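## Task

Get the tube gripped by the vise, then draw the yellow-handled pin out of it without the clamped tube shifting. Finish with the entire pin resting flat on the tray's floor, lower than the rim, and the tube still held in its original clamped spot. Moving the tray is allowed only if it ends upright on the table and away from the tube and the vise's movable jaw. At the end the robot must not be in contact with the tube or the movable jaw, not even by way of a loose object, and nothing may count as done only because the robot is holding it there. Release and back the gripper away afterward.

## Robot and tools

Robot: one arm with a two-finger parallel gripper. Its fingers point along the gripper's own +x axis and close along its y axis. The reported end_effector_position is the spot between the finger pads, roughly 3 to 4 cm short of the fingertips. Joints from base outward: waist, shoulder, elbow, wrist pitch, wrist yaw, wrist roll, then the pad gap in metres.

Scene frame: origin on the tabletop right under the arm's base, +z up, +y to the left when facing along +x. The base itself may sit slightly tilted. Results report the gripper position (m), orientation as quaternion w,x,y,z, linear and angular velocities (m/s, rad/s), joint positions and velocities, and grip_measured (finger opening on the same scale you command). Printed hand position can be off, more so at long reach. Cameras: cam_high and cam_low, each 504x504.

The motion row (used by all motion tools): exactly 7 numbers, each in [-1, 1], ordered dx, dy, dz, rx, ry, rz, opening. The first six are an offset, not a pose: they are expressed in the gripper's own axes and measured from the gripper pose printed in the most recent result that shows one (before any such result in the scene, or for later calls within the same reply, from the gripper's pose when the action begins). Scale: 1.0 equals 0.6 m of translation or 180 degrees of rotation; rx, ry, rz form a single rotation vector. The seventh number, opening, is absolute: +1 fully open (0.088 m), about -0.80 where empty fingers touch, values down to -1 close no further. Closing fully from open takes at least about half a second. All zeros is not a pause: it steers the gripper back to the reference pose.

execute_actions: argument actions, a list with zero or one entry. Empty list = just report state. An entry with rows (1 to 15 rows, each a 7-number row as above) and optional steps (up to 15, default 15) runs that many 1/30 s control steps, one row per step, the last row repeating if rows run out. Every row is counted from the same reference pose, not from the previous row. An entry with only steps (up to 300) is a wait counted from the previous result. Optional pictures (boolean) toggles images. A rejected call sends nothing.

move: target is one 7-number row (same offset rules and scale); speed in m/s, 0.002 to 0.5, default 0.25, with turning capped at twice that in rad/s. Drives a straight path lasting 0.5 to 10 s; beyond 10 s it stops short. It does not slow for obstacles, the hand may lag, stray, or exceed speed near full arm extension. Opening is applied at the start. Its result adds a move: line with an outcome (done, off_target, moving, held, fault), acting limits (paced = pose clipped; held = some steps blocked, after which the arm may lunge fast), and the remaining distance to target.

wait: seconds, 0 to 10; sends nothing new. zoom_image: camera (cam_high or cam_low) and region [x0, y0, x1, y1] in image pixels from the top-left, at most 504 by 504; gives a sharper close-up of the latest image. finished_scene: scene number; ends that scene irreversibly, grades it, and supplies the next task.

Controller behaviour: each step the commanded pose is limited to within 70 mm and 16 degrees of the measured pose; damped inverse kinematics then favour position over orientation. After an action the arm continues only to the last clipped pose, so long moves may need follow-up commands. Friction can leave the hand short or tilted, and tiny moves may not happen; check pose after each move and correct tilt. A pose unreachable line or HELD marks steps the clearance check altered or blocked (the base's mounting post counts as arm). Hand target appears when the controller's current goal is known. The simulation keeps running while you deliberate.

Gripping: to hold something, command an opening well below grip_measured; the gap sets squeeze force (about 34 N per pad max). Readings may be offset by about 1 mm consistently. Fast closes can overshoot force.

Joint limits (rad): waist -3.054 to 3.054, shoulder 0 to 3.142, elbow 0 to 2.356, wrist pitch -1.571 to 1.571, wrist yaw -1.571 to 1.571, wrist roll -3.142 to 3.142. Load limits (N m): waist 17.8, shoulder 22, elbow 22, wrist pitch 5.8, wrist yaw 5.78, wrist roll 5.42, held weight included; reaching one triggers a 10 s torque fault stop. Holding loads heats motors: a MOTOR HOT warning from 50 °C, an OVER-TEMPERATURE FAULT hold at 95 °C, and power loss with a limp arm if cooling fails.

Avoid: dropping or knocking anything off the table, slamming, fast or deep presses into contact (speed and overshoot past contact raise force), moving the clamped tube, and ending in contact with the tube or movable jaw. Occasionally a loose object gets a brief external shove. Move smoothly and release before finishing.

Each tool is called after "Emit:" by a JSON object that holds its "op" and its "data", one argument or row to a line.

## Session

Emit:
{"op": "execute_actions", "data": {
  "actions": []
}}

Scene clock: 0.00 s of 6060.00 s.
end_effector_position=(+0.1329, -0.0071, +0.2022) grip_measured=+0.823 end_effector_quat_wxyz=(+0.596, +0.383, +0.612, -0.352) end_effector_velocity=(-0.005, +0.002, -0.001) end_effector_angular_velocity=(+0.011, +0.025, +0.009)
Joint positions: [-0.162  1.089  0.741 -1.275 -0.07   0.945  0.079]
Joint velocities: [ 0.002  0.002 -0.002 -0.022 -0.007 -0.007  0.   ]
Motor temperatures (°C, as the motors report them): [23 25 27 25 24 24]
Heat: hottest elbow 27 °C (+0.0 °C/min).
Hand target: +0.133, -0.007, +0.202; +0.596, +0.383, +0.612, -0.352

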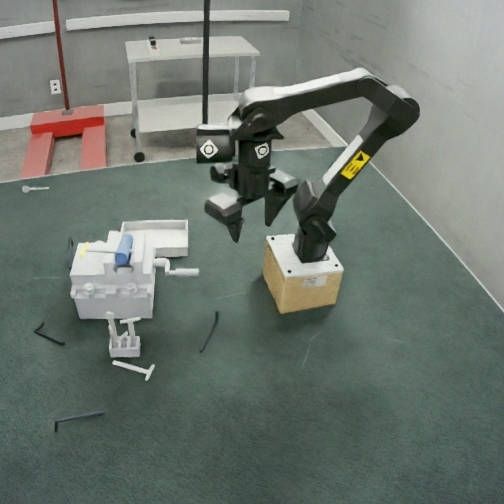

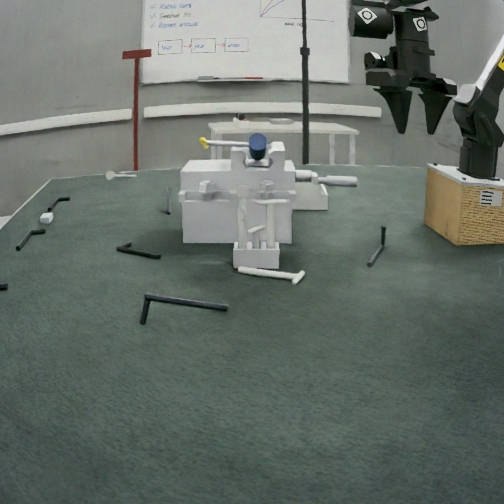

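Emit:
{"op": "zoom_image", "data": {
  "camera": "cam_low",
  "region": [180, 110, 370, 220]
}}

Emit:
{"op": "zoom_image", "data": {
  "camera": "cam_high",
  "region": [60, 210, 210, 310]
}}

Region (180, 110, 370, 220) of cam_low's 504x504 image, scaled by 2.653, with more detail than that image has; it fills the top 292 rows of this view, and the rest is white.

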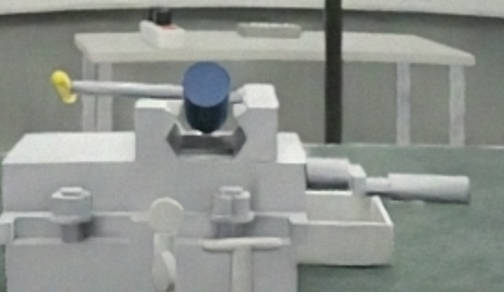

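Region (60, 210, 210, 310) of cam_high's 504x504 image, scaled by 3.360, with more detail than that image has.

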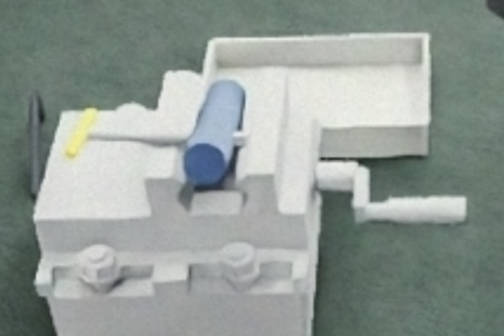

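Emit:
{"op": "move", "data": {
  "target": [0,0,0,-0.348,0,0,1],
  "speed": 0.5
}}

Emit:
{"op": "move", "data": {
  "target": [-0.03,-0.055,0.51,0,0,0,0.4],
  "speed": 0.3
}}

Emit:
{"op": "move", "data": {
  "target": [0.07,0,0,0,0,0,0.4],
  "speed": 0.1
}}

Emit:
{"op": "zoom_image", "data": {
  "camera": "cam_low",
  "region": [180, 60, 370, 220]
}}

Emit:
{"op": "zoom_image", "data": {
  "camera": "cam_high",
  "region": [40, 170, 210, 310]
}}

Scene clock: 16.50 s of 6060.00 s.
end_effector_position=(+0.1330, -0.0073, +0.2022) grip_measured=+0.986 end_effector_quat_wxyz=(+0.709, +0.018, +0.705, +0.016) end_effector_velocity=(-0.002, +0.003, -0.000) end_effector_angular_velocity=(+0.023, +0.004, -0.010)
Joint positions: [-0.161  1.089  0.742 -1.275 -0.068 -0.145  0.087]
Joint velocities: [-0.002 -0.002 -0.002 -0.007 -0.022  0.007 -0.   ]
Motor temperatures (°C, as the motors report them): [23 25 29 25 24 24]
Heat: hottest elbow 29 °C (+7.3 °C/min).
Hand target: +0.133, -0.007, +0.202; +0.708, +0.018, +0.705, +0.017
Off the commanded pose: 0.000 m, 0 deg.
move: done

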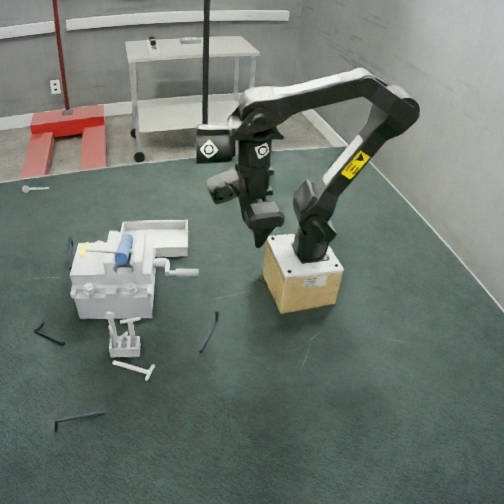

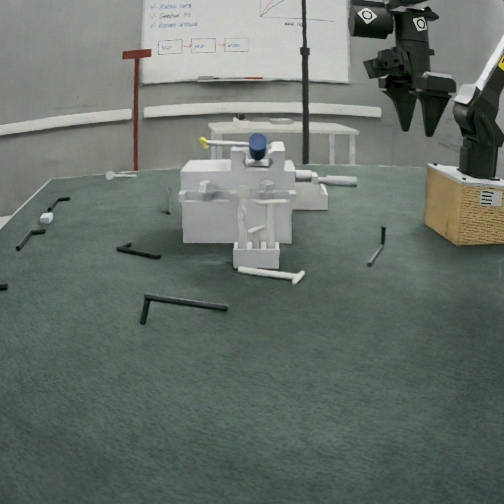

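Scene clock: 18.13 s of 6060.00 s.
end_effector_position=(+0.4370, -0.0455, +0.2219) grip_measured=+0.400 end_effector_quat_wxyz=(+0.713, +0.017, +0.701, +0.015) end_effector_velocity=(-0.003, +0.000, -0.001) end_effector_angular_velocity=(+0.010, +0.020, +0.004)
Joint positions: [-0.146  2.326  2.166 -1.447 -0.068 -0.128  0.059]
Joint velocities: [-0.002  0.007  0.007 -0.022 -0.007 -0.007 -0.   ]
Motor temperatures (°C, as the motors report them): [23 25 29 25 24 24]
Heat: hottest elbow 29 °C (+6.6 °C/min).
Hand target: +0.438, -0.044, +0.216; +0.708, +0.018, +0.705, +0.016
Off the commanded pose: 0.004 m, 1 deg.
move: done

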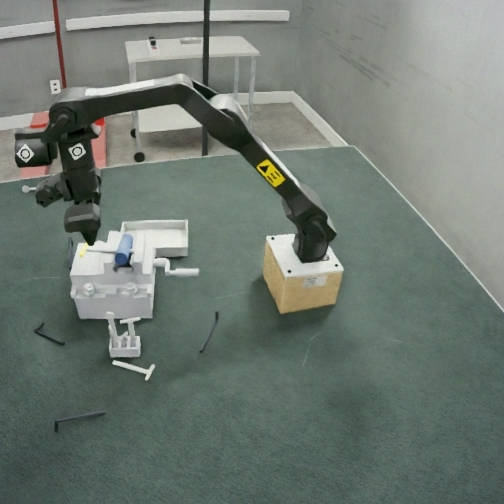

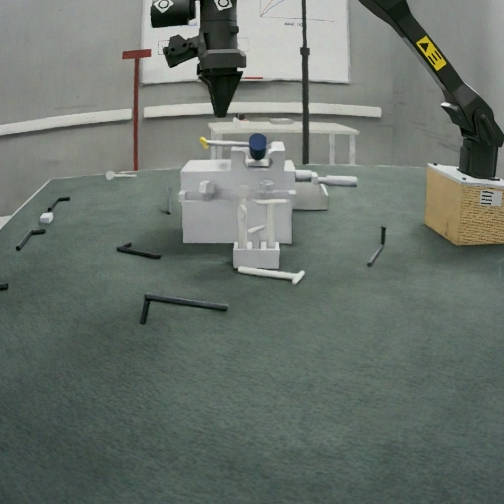

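Scene clock: 18.93 s of 6060.00 s.
end_effector_position=(+0.4394, -0.0457, +0.1801) grip_measured=+0.400 end_effector_quat_wxyz=(+0.714, +0.017, +0.700, +0.014) end_effector_velocity=(+0.000, -0.000, -0.001) end_effector_angular_velocity=(+0.007, -0.004, +0.005)
Joint positions: [-0.144  2.326  1.998 -1.278 -0.068 -0.126  0.059]
Joint velocities: [-0.002 -0.002 -0.007  0.007 -0.007 -0.007  0.   ]
Motor temperatures (°C, as the motors report them): [23 26 29 25 24 24]
Heat: hottest elbow 29 °C (+6.3 °C/min).
Hand target: +0.437, -0.044, +0.180; +0.713, +0.017, +0.701, +0.015
Off the commanded pose: 0.003 m, 0 deg.
move: done

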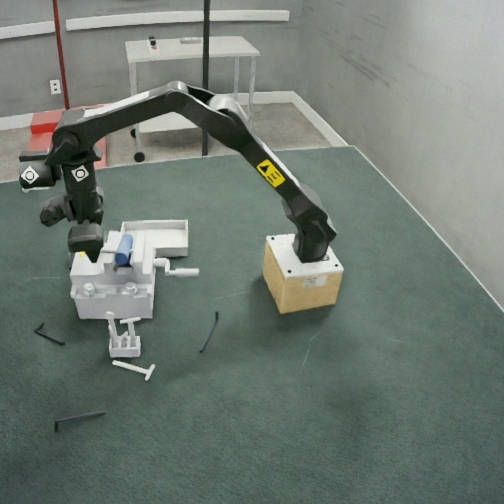

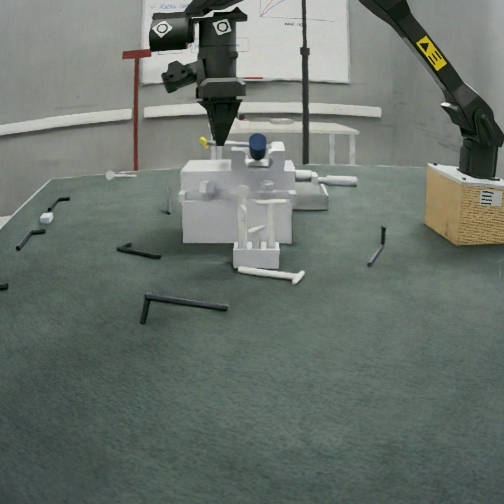

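Region (180, 60, 370, 220) of cam_low's 504x504 image, scaled by 2.653, with more detail than that image has; it fills the top 424 rows of this view, and the rest is white.

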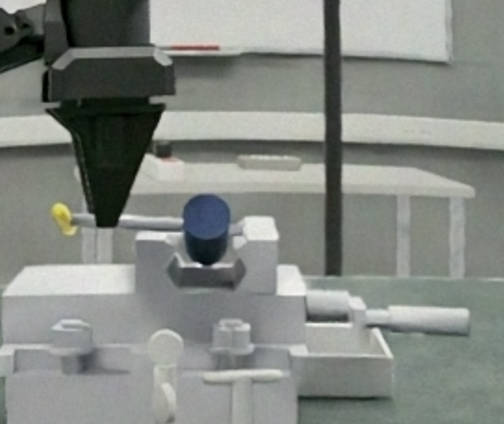

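Region (40, 170, 210, 310) of cam_high's 504x504 image, scaled by 2.965, with more detail than that image has; it fills the top 415 rows of this view, and the rest is white.

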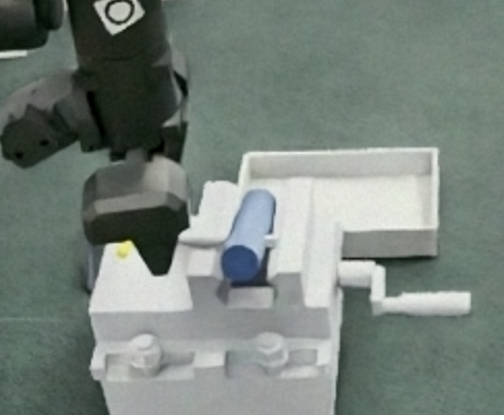

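Emit:
{"op": "move", "data": {
  "target": [0.025,0,0,0,0,0,0.4],
  "speed": 0.05
}}

Emit:
{"op": "move", "data": {
  "target": [0,0,0,0,0,0,-0.95],
  "speed": 0.05
}}

Emit:
{"op": "move", "data": {
  "target": [-0.16,0,-0.11,0,-0.44,0,-0.95],
  "speed": 0.1
}}

Emit:
{"op": "zoom_image", "data": {
  "camera": "cam_low",
  "region": [180, 40, 370, 220]
}}

Emit:
{"op": "zoom_image", "data": {
  "camera": "cam_high",
  "region": [40, 150, 210, 310]
}}

Scene clock: 28.63 s of 6060.00 s.
end_effector_position=(+0.4422, -0.0461, +0.1712) grip_measured=+0.400 end_effector_quat_wxyz=(+0.720, +0.016, +0.694, +0.014) end_effector_velocity=(-0.002, +0.000, +0.000) end_effector_angular_velocity=(+0.008, +0.006, +0.005)
Joint positions: [-0.144  2.324  1.96  -1.224 -0.068 -0.126  0.059]
Joint velocities: [-0.002 -0.002 -0.002 -0.007 -0.007 -0.007 -0.   ]
Motor temperatures (°C, as the motors report them): [23 31 29 25 24 24]
Heat: hottest shoulder 31 °C (+8.4 °C/min).
Hand target: +0.440, -0.045, +0.165; +0.714, +0.017, +0.700, +0.014
Off the commanded pose: 0.007 m, 1 deg.
move: done

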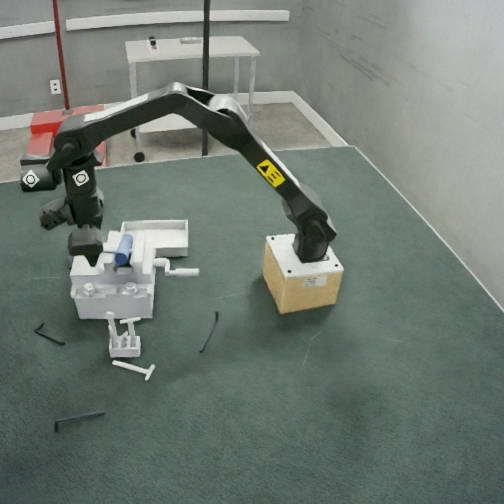

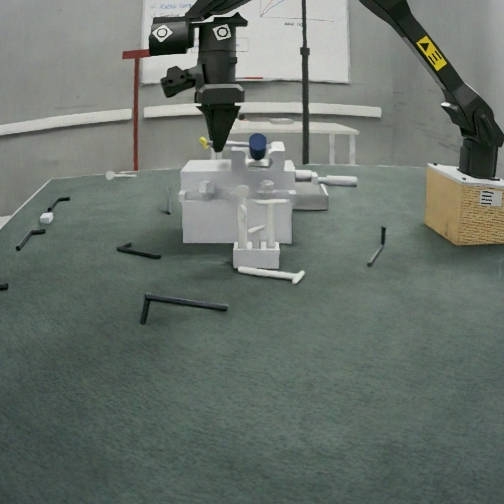

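Scene clock: 29.17 s of 6060.00 s.
end_effector_position=(+0.4421, -0.0468, +0.1712) grip_measured=-0.655 end_effector_quat_wxyz=(+0.720, +0.016, +0.694, +0.013) end_effector_velocity=(-0.002, +0.002, -0.002) end_effector_angular_velocity=(+0.023, +0.009, +0.005)
Joint positions: [-0.144  2.324  1.96  -1.224 -0.066 -0.125  0.007]
Joint velocities: [-0.002  0.002 -0.002 -0.007 -0.022 -0.007 -0.   ]
Motor temperatures (°C, as the motors report them): [23 31 29 25 24 24]
Heat: hottest shoulder 31 °C (+8.2 °C/min).
Hand target: +0.442, -0.046, +0.171; +0.720, +0.016, +0.694, +0.014
Off the commanded pose: 0.001 m, 0 deg.
move: done

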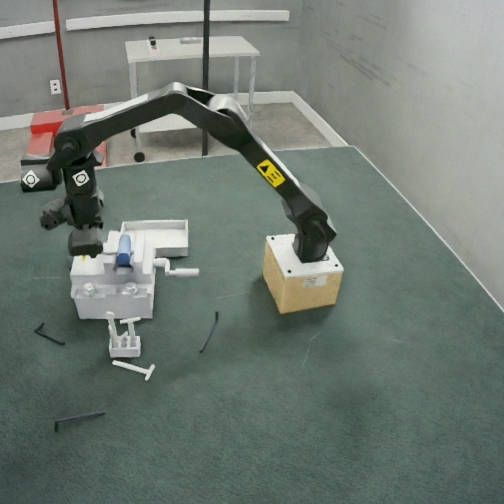

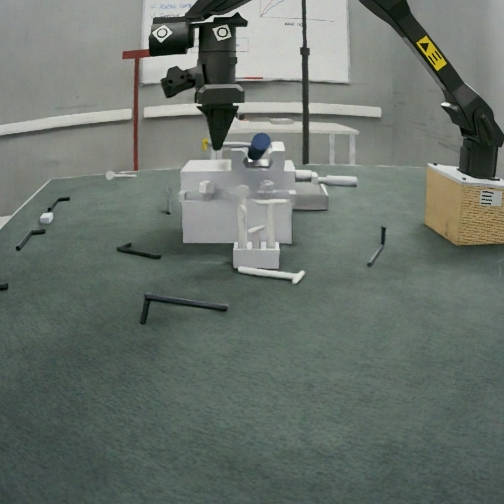

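Scene clock: 36.40 s of 6060.00 s.
end_effector_position=(+0.3731, -0.0482, +0.2670) grip_measured=-0.634 end_effector_quat_wxyz=(+0.997, +0.012, +0.080, +0.001) end_effector_velocity=(-0.000, +0.001, +0.005) end_effector_angular_velocity=(-0.008, -0.022, +0.016)
Joint positions: [-0.241  1.462  0.453  0.799 -0.231  0.004  0.008]
Joint velocities: [-0.007 -0.002 -0.002  0.022 -0.022 -0.007  0.   ]
Motor temperatures (°C, as the motors report them): [23 32 30 26 24 25]
Heat: hottest shoulder 32 °C (+8.2 °C/min).
Hand target: +0.372, -0.049, +0.268; +0.997, +0.013, +0.077, +0.000
Off the commanded pose: 0.003 m, 1 deg.
move: done

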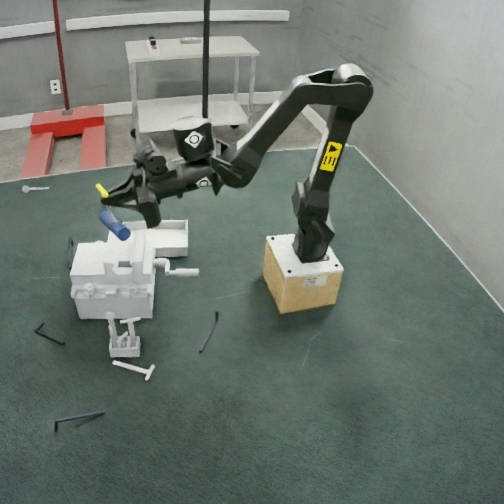

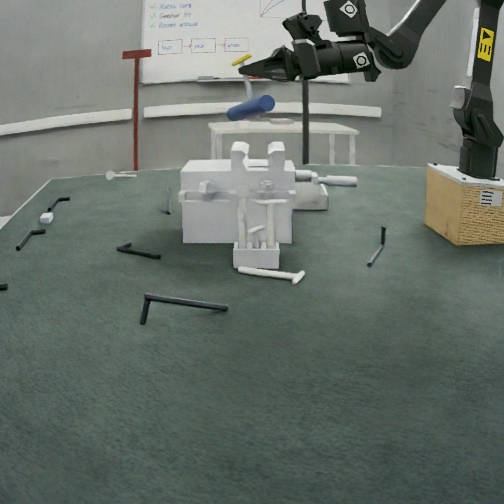

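Region (180, 40, 370, 220) of cam_low's 504x504 image, scaled by 2.653, with more detail than that image has; it fills the top 477 rows of this view, and the rest is white.

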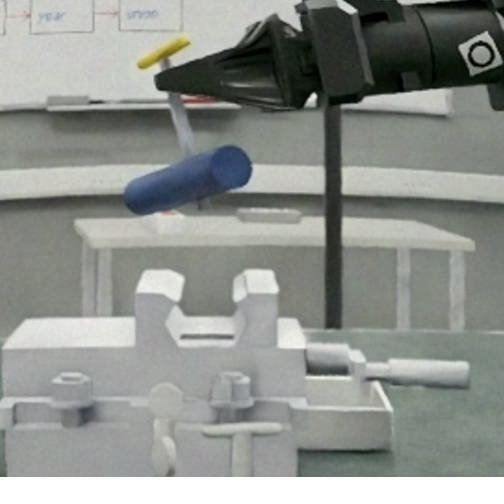

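Region (40, 150, 210, 310) of cam_high's 504x504 image, scaled by 2.965, with more detail than that image has; it fills the top 474 rows of this view, and the rest is white.

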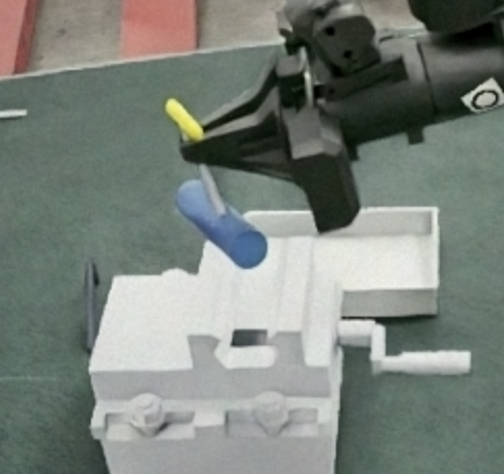

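Emit:
{"op": "move", "data": {
  "target": [-0.01,0.024,0,0,0,-0.19,-0.95],
  "speed": 0.1
}}

Emit:
{"op": "zoom_image", "data": {
  "camera": "cam_low",
  "region": [180, 40, 370, 220]
}}

Emit:
{"op": "zoom_image", "data": {
  "camera": "cam_high",
  "region": [40, 150, 210, 310]
}}

Scene clock: 44.47 s of 6060.00 s.
end_effector_position=(+0.3647, -0.0347, +0.2630) grip_measured=-0.653 end_effector_quat_wxyz=(+0.952, -0.015, +0.090, -0.291) end_effector_velocity=(-0.001, -0.000, -0.001) end_effector_angular_velocity=(-0.009, +0.011, -0.004)
Joint positions: [0.161 1.515 0.521 0.697 0.753 0.122 0.007]
Joint velocities: [ 0.002 -0.002 -0.002 -0.007  0.007 -0.007 -0.001]
Motor temperatures (°C, as the motors report them): [23 31 30 28 24 25]
Heat: hottest shoulder 31 °C (+5.4 °C/min).
Hand target: +0.368, -0.033, +0.268; +0.953, -0.011, +0.083, -0.292
Off the commanded pose: 0.006 m, 1 deg.
move: done

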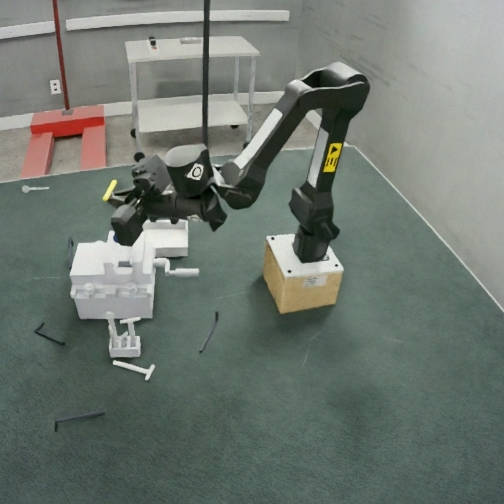

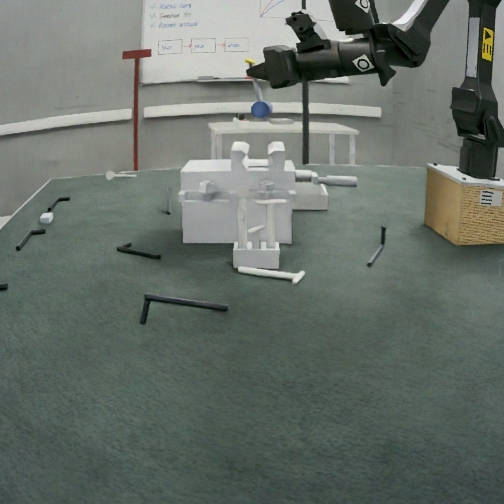

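Region (180, 40, 370, 220) of cam_low's 504x504 image, scaled by 2.653, with more detail than that image has; it fills the top 477 rows of this view, and the rest is white.

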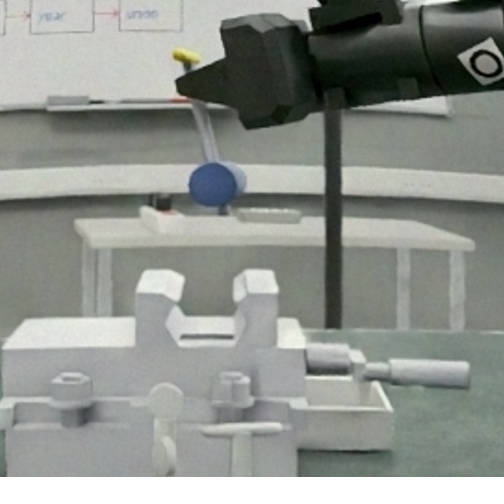

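Region (40, 150, 210, 310) of cam_high's 504x504 image, scaled by 2.965, with more detail than that image has; it fills the top 474 rows of this view, and the rest is white.

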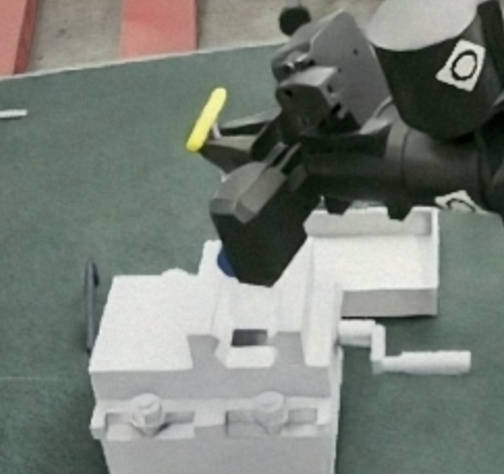

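Emit:
{"op": "move", "data": {
  "target": [0.018,0.01,-0.055,0,0,0,-0.95],
  "speed": 0.06
}}

Emit:
{"op": "zoom_image", "data": {
  "camera": "cam_low",
  "region": [180, 40, 370, 220]
}}

Scene clock: 52.07 s of 6060.00 s.
end_effector_position=(+0.3712, -0.0342, +0.2295) grip_measured=-0.657 end_effector_quat_wxyz=(+0.953, -0.014, +0.089, -0.290) end_effector_velocity=(-0.001, -0.000, +0.001) end_effector_angular_velocity=(+0.009, -0.011, +0.004)
Joint positions: [0.162 1.676 0.485 0.896 0.752 0.123 0.007]
Joint velocities: [-0.002 -0.007 -0.007  0.007 -0.007  0.007  0.   ]
Motor temperatures (°C, as the motors report them): [23 31 31 29 24 25]
Heat: hottest shoulder 31 °C (+4.6 °C/min).
Hand target: +0.371, -0.035, +0.228; +0.952, -0.015, +0.089, -0.291
Off the commanded pose: 0.002 m, 0 deg.
move: done

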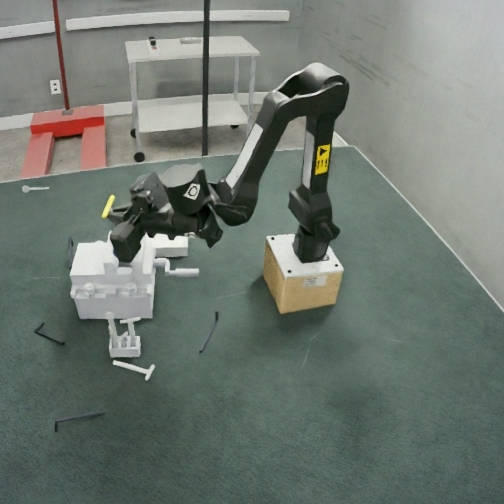

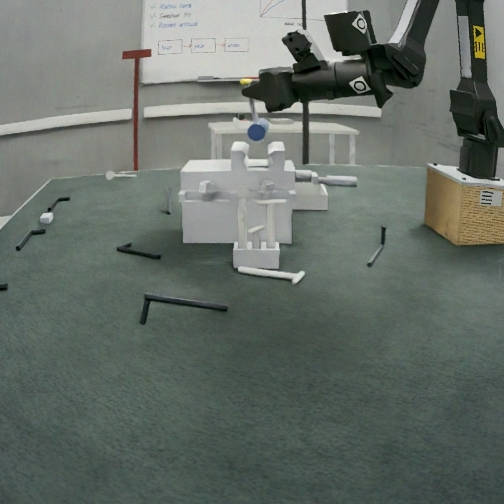

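Region (180, 40, 370, 220) of cam_low's 504x504 image, scaled by 2.653, with more detail than that image has; it fills the top 477 rows of this view, and the rest is white.

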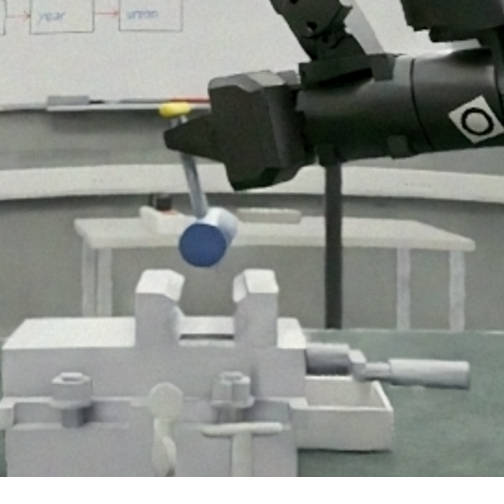

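Slightly over-yawed; correct +4° and lower 0.04.

Emit:
{"op": "move", "data": {
  "target": [0.011,0.003,-0.066,0,0,0.022,-0.95],
  "speed": 0.04
}}

Emit:
{"op": "zoom_image", "data": {
  "camera": "cam_low",
  "region": [180, 40, 370, 220]
}}

Scene clock: 57.27 s of 6060.00 s.
end_effector_position=(+0.3709, -0.0337, +0.1903) grip_measured=-0.657 end_effector_quat_wxyz=(+0.963, -0.010, +0.089, -0.256) end_effector_velocity=(+0.000, -0.000, -0.000) end_effector_angular_velocity=(-0.004, +0.002, +0.006)
Joint positions: [0.137 1.859 0.413 1.168 0.656 0.109 0.007]
Joint velocities: [-0.002  0.002 -0.002  0.007 -0.007 -0.007 -0.   ]
Motor temperatures (°C, as the motors report them): [23 30 31 30 24 25]
Heat: hottest elbow 31 °C (+4.2 °C/min).
Hand target: +0.370, -0.035, +0.189; +0.962, -0.011, +0.089, -0.257
Off the commanded pose: 0.002 m, 0 deg.
move: done

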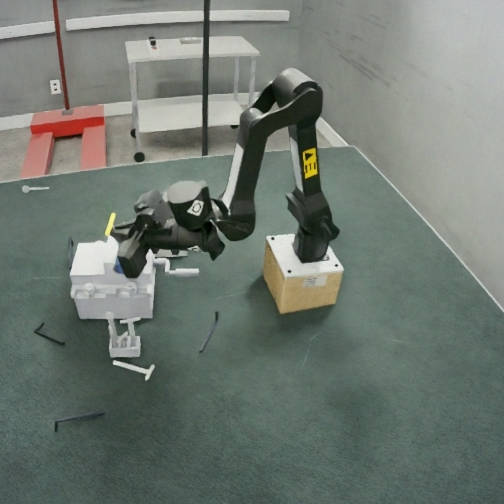

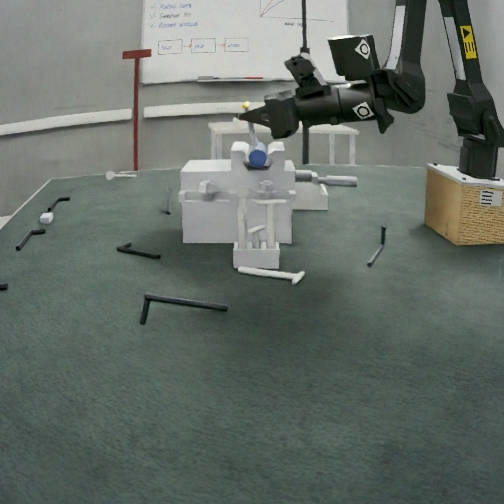

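Region (180, 40, 370, 220) of cam_low's 504x504 image, scaled by 2.653, with more detail than that image has; it fills the top 477 rows of this view, and the rest is white.

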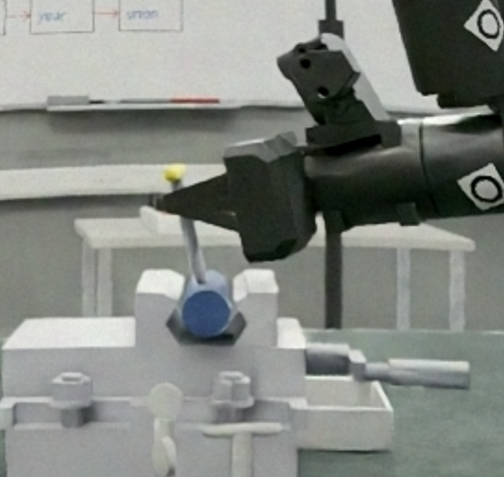

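Emit:
{"op": "move", "data": {
  "target": [0,0,0,0,0,0,-0.2],
  "speed": 0.04
}}

Emit:
{"op": "move", "data": {
  "target": [-0.12,0,0,0,0,0,-0.2],
  "speed": 0.12
}}

Emit:
{"op": "move", "data": {
  "target": [0,0,0,0,0,0.165,-0.2],
  "speed": 0.4
}}

Emit:
{"op": "move", "data": {
  "target": [0,0,0,0,0.335,0,-0.2],
  "speed": 0.4
}}

Scene clock: 65.20 s of 6060.00 s.
end_effector_position=(+0.3706, -0.0341, +0.1897) grip_measured=-0.201 end_effector_quat_wxyz=(+0.962, -0.010, +0.090, -0.256) end_effector_velocity=(-0.001, -0.000, -0.001) end_effector_angular_velocity=(-0.018, +0.019, +0.008)
Joint positions: [0.137 1.86  0.412 1.167 0.657 0.109 0.029]
Joint velocities: [-0.002 -0.002 -0.002 -0.007 -0.007 -0.022 -0.   ]
Motor temperatures (°C, as the motors report them): [23 30 31 31 24 25]
Heat: hottest elbow 31 °C (+4.1 °C/min).
Hand target: +0.371, -0.034, +0.190; +0.963, -0.010, +0.089, -0.256
Off the commanded pose: 0.001 m, 0 deg.
move: done

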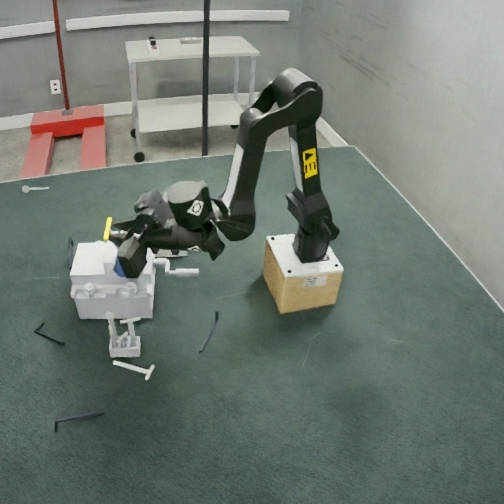

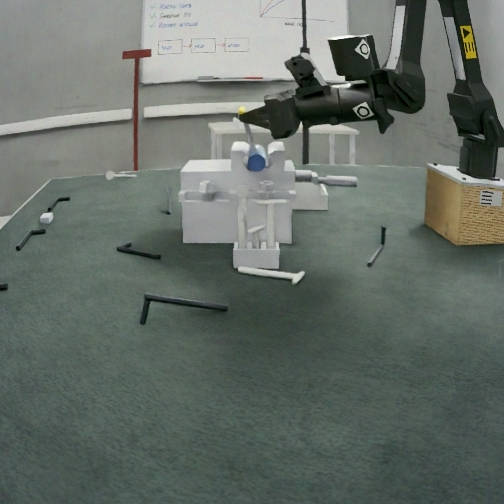

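Scene clock: 66.20 s of 6060.00 s.
end_effector_position=(+0.3125, +0.0026, +0.2036) grip_measured=-0.200 end_effector_quat_wxyz=(+0.962, -0.009, +0.088, -0.257) end_effector_velocity=(-0.001, -0.000, +0.000) end_effector_angular_velocity=(+0.006, +0.004, +0.003)
Joint positions: [0.357 1.597 0.249 1.006 0.868 0.203 0.029]
Joint velocities: [-0.002 -0.017 -0.002 -0.022 -0.007  0.007 -0.   ]
Motor temperatures (°C, as the motors report them): [23 30 31 31 24 25]
Heat: hottest elbow 31 °C (+3.0 °C/min).
Hand target: +0.310, +0.002, +0.202; +0.962, -0.010, +0.090, -0.256
Off the commanded pose: 0.004 m, 0 deg.
move: done

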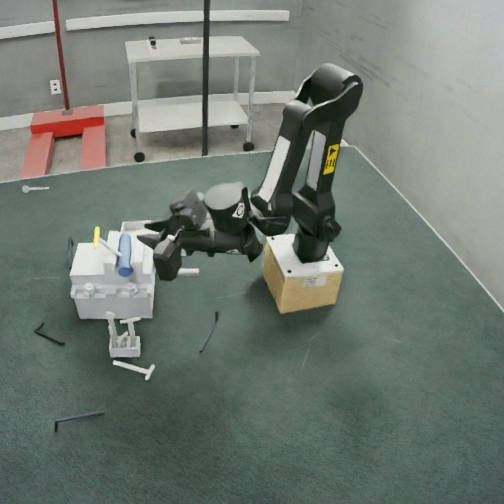

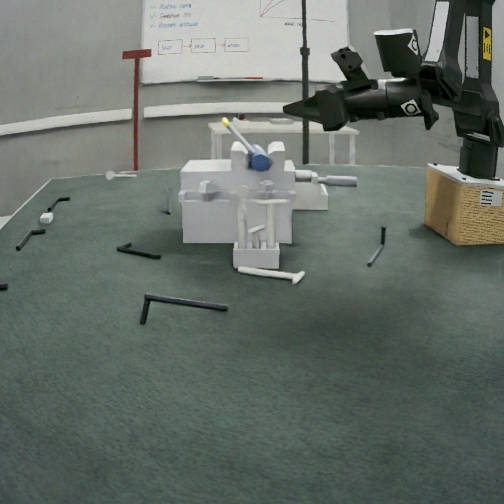

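Scene clock: 67.37 s of 6060.00 s.
end_effector_position=(+0.3145, +0.0031, +0.2089) grip_measured=-0.200 end_effector_quat_wxyz=(+0.997, +0.014, +0.078, -0.001) end_effector_velocity=(-0.001, -0.003, -0.002) end_effector_angular_velocity=(-0.020, +0.007, -0.002)
Joint positions: [-0.016  1.516  0.111  1.204 -0.007  0.054  0.029]
Joint velocities: [-0.012 -0.002 -0.002 -0.007 -0.007 -0.022 -0.   ]
Motor temperatures (°C, as the motors report them): [23 30 30 31 24 25]
Heat: hottest wrist pitch 31 °C (+3.0 °C/min).
Hand target: +0.312, +0.002, +0.204; +0.996, +0.012, +0.085, -0.001
Off the commanded pose: 0.006 m, 1 deg.
move: done

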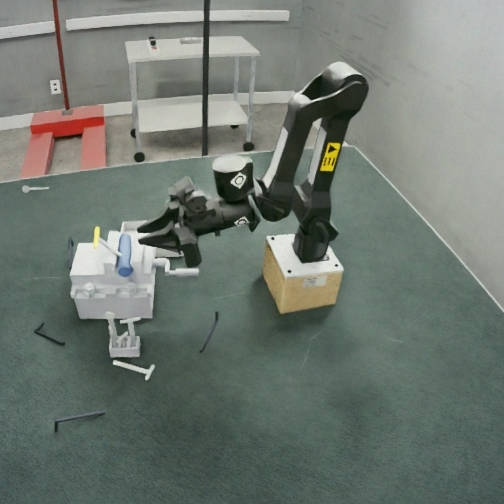

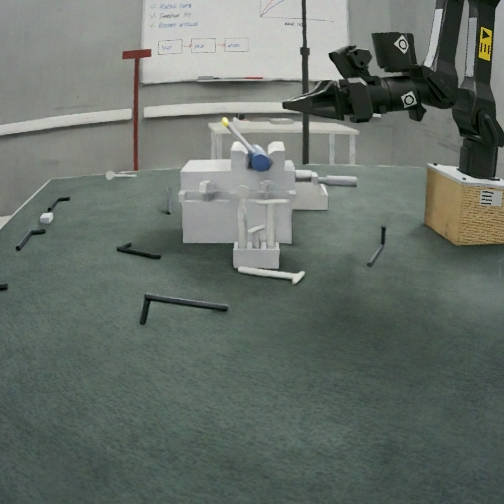

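Scene clock: 69.20 s of 6060.00 s.
end_effector_position=(+0.3140, +0.0038, +0.2083) grip_measured=-0.200 end_effector_quat_wxyz=(+0.824, +0.016, +0.566, +0.009) end_effector_velocity=(-0.001, -0.000, -0.001) end_effector_angular_velocity=(-0.009, +0.007, +0.006)
Joint positions: [-0.042  1.521  1.003 -0.731 -0.067 -0.001  0.029]
Joint velocities: [ 0.002  0.002  0.002 -0.007  0.007 -0.007  0.   ]
Motor temperatures (°C, as the motors report them): [23 30 31 31 24 25]
Heat: hottest elbow 31 °C (+3.0 °C/min).
Hand target: +0.316, +0.003, +0.208; +0.823, +0.017, +0.568, +0.009
Off the commanded pose: 0.001 m, 1 deg.
move: done

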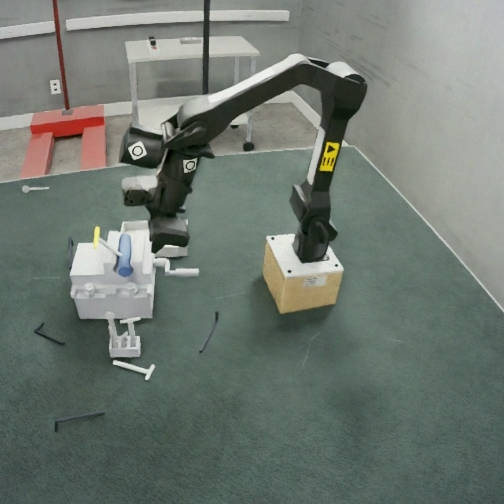

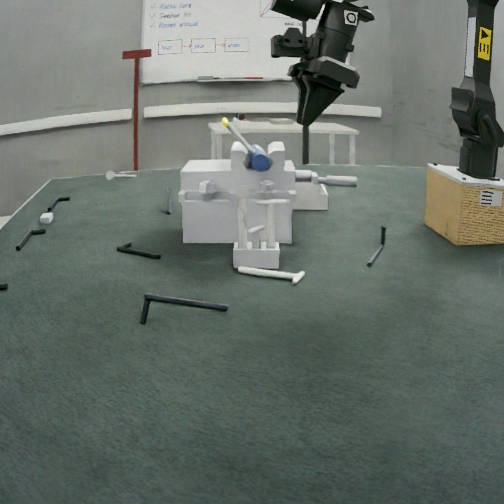

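Emit:
{"op": "move", "data": {
  "target": [0.043,-0.024,-0.11,0,0,0,0.2],
  "speed": 0.2
}}

Emit:
{"op": "move", "data": {
  "target": [0.085,0,-0.033,0,0,0,0.2],
  "speed": 0.08
}}

Emit:
{"op": "move", "data": {
  "target": [0,0,0,0,0,0,-0.75],
  "speed": 0.05
}}

Emit:
{"op": "move", "data": {
  "target": [-0.022,-0.004,0.008,0,0,0,-0.75],
  "speed": 0.06
}}

Emit:
{"op": "move", "data": {
  "target": [-0.031,-0.033,0.012,0,0,0,-0.75],
  "speed": 0.06
}}

Scene clock: 77.10 s of 6060.00 s.
end_effector_position=(+0.2645, -0.0081, +0.1632) grip_measured=+0.200 end_effector_quat_wxyz=(+0.826, +0.016, +0.564, +0.008) end_effector_velocity=(-0.002, +0.001, -0.002) end_effector_angular_velocity=(+0.005, +0.011, +0.007)
Joint positions: [-0.096  1.38   0.696 -0.564 -0.083 -0.052  0.049]
Joint velocities: [-0.002  0.002 -0.002 -0.007 -0.007 -0.007 -0.   ]
Motor temperatures (°C, as the motors report them): [23 29 32 30 24 25]
Heat: hottest elbow 32 °C (+3.0 °C/min).
Hand target: +0.261, -0.008, +0.161; +0.824, +0.016, +0.566, +0.008
Off the commanded pose: 0.004 m, 0 deg.
move: done

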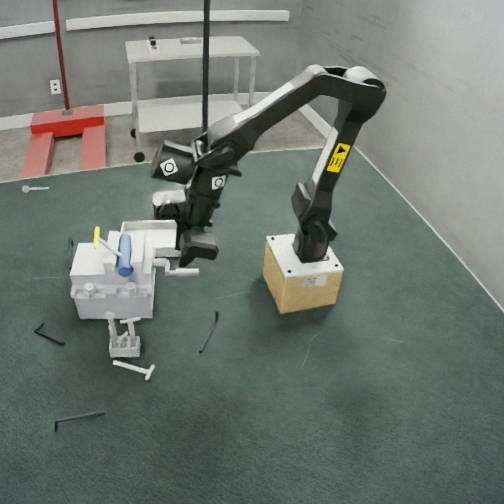

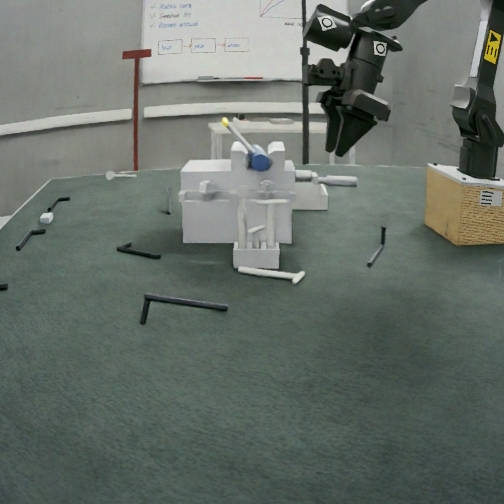

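Scene clock: 78.13 s of 6060.00 s.
end_effector_position=(+0.2683, -0.0072, +0.1136) grip_measured=+0.200 end_effector_quat_wxyz=(+0.831, +0.015, +0.556, +0.008) end_effector_velocity=(-0.003, +0.001, -0.002) end_effector_angular_velocity=(+0.011, +0.012, -0.007)
Joint positions: [-0.086  1.507  0.563 -0.285 -0.081 -0.043  0.049]
Joint velocities: [-0.002  0.002 -0.002 -0.007 -0.007  0.007  0.   ]
Motor temperatures (°C, as the motors report them): [23 29 32 30 24 25]
Heat: hottest elbow 32 °C (+3.0 °C/min).
Hand target: +0.264, -0.006, +0.108; +0.826, +0.015, +0.564, +0.008
Off the commanded pose: 0.006 m, 1 deg.
move: done

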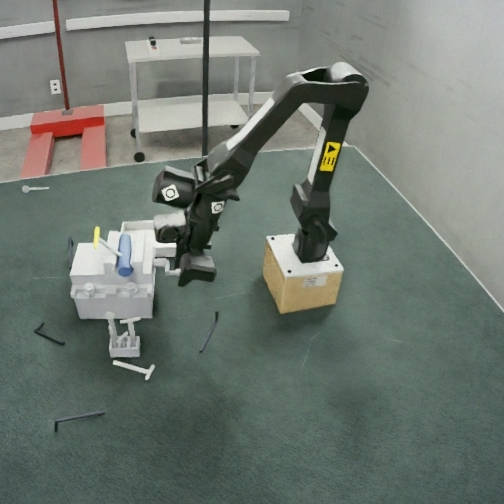

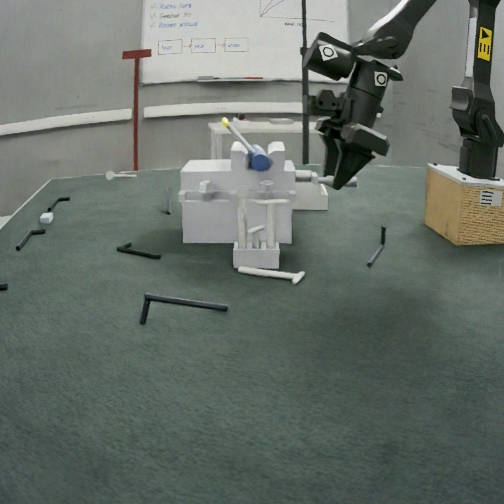

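Scene clock: 78.63 s of 6060.00 s.
end_effector_position=(+0.2684, -0.0119, +0.1137) grip_measured=-0.465 end_effector_quat_wxyz=(+0.831, +0.013, +0.556, -0.003) end_effector_velocity=(-0.002, -0.001, -0.001) end_effector_angular_velocity=(+0.010, +0.007, -0.011)
Joint positions: [-0.094  1.507  0.563 -0.283 -0.062 -0.041  0.016]
Joint velocities: [-0.007 -0.002 -0.002 -0.007 -0.007  0.007 -0.   ]
Motor temperatures (°C, as the motors report them): [23 29 32 30 24 25]
Heat: hottest elbow 32 °C (+3.0 °C/min).
Hand target: +0.268, -0.007, +0.114; +0.831, +0.015, +0.556, +0.008
Off the commanded pose: 0.005 m, 1 deg.
move: done

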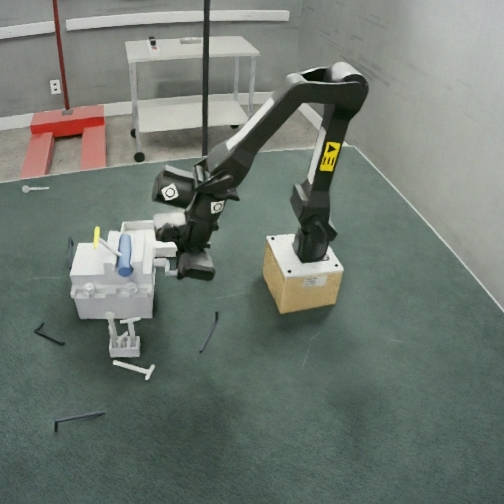

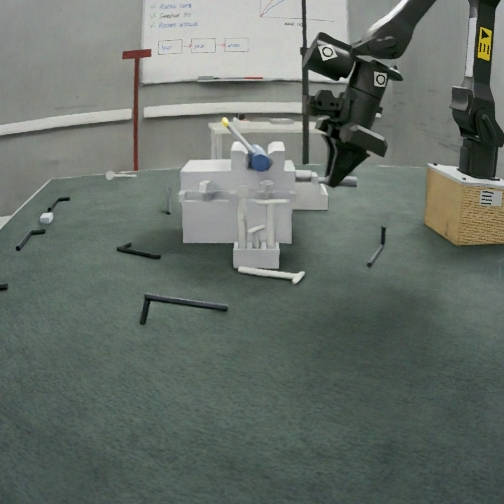

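Scene clock: 79.37 s of 6060.00 s.
end_effector_position=(+0.2678, -0.0141, +0.1254) grip_measured=-0.465 end_effector_quat_wxyz=(+0.831, +0.012, +0.557, -0.003) end_effector_velocity=(-0.002, -0.002, +0.001) end_effector_angular_velocity=(+0.005, +0.001, -0.003)
Joint positions: [-0.104  1.471  0.59  -0.349 -0.064 -0.051  0.016]
Joint velocities: [-0.012 -0.007 -0.002 -0.007 -0.007 -0.007 -0.   ]
Motor temperatures (°C, as the motors report them): [23 29 32 30 24 25]
Heat: hottest elbow 32 °C (+3.0 °C/min).
Hand target: +0.268, -0.015, +0.128; +0.831, +0.013, +0.556, -0.003
Off the commanded pose: 0.002 m, 0 deg.
move: done

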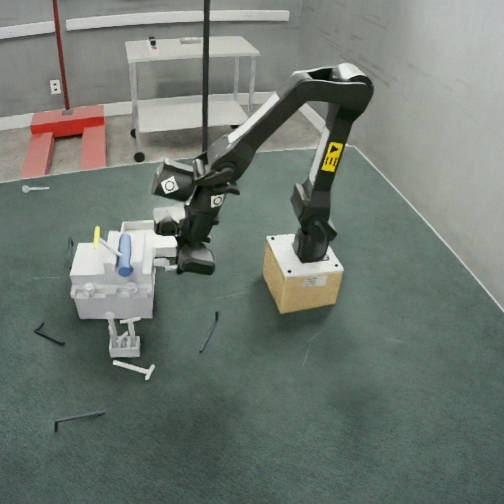

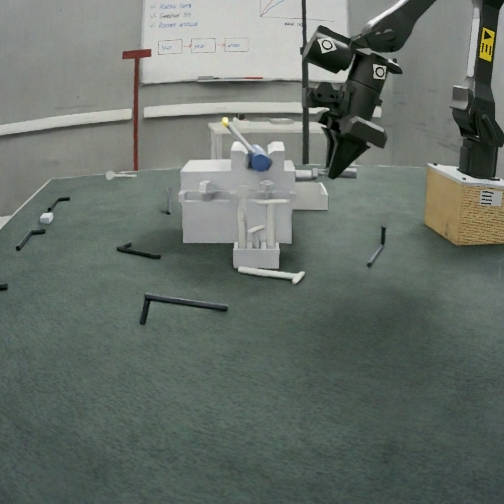

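Scene clock: 80.17 s of 6060.00 s.
end_effector_position=(+0.2652, -0.0304, +0.1429) grip_measured=-0.467 end_effector_quat_wxyz=(+0.829, +0.018, +0.558, +0.000) end_effector_velocity=(-0.002, -0.003, -0.001) end_effector_angular_velocity=(-0.008, +0.008, -0.003)
Joint positions: [-0.189  1.43   0.639 -0.451 -0.105 -0.126  0.016]
Joint velocities: [-0.007 -0.002 -0.002 -0.007  0.007 -0.007 -0.   ]
Motor temperatures (°C, as the motors report them): [23 29 32 30 24 25]
Heat: hottest elbow 32 °C (+3.0 °C/min).
Hand target: +0.267, -0.034, +0.145; +0.831, +0.012, +0.556, -0.004
Off the commanded pose: 0.005 m, 1 deg.
move: done

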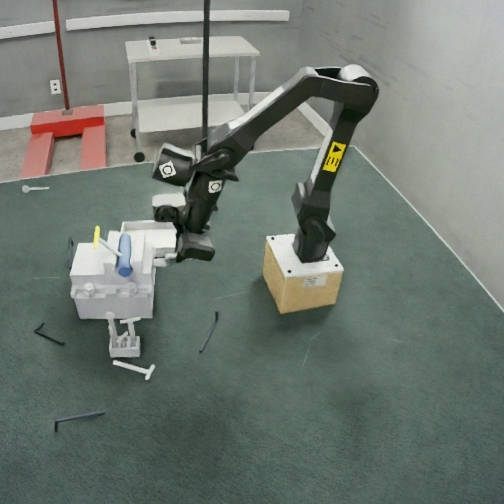

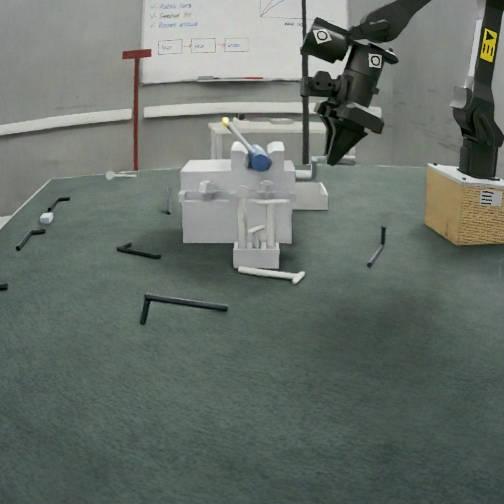

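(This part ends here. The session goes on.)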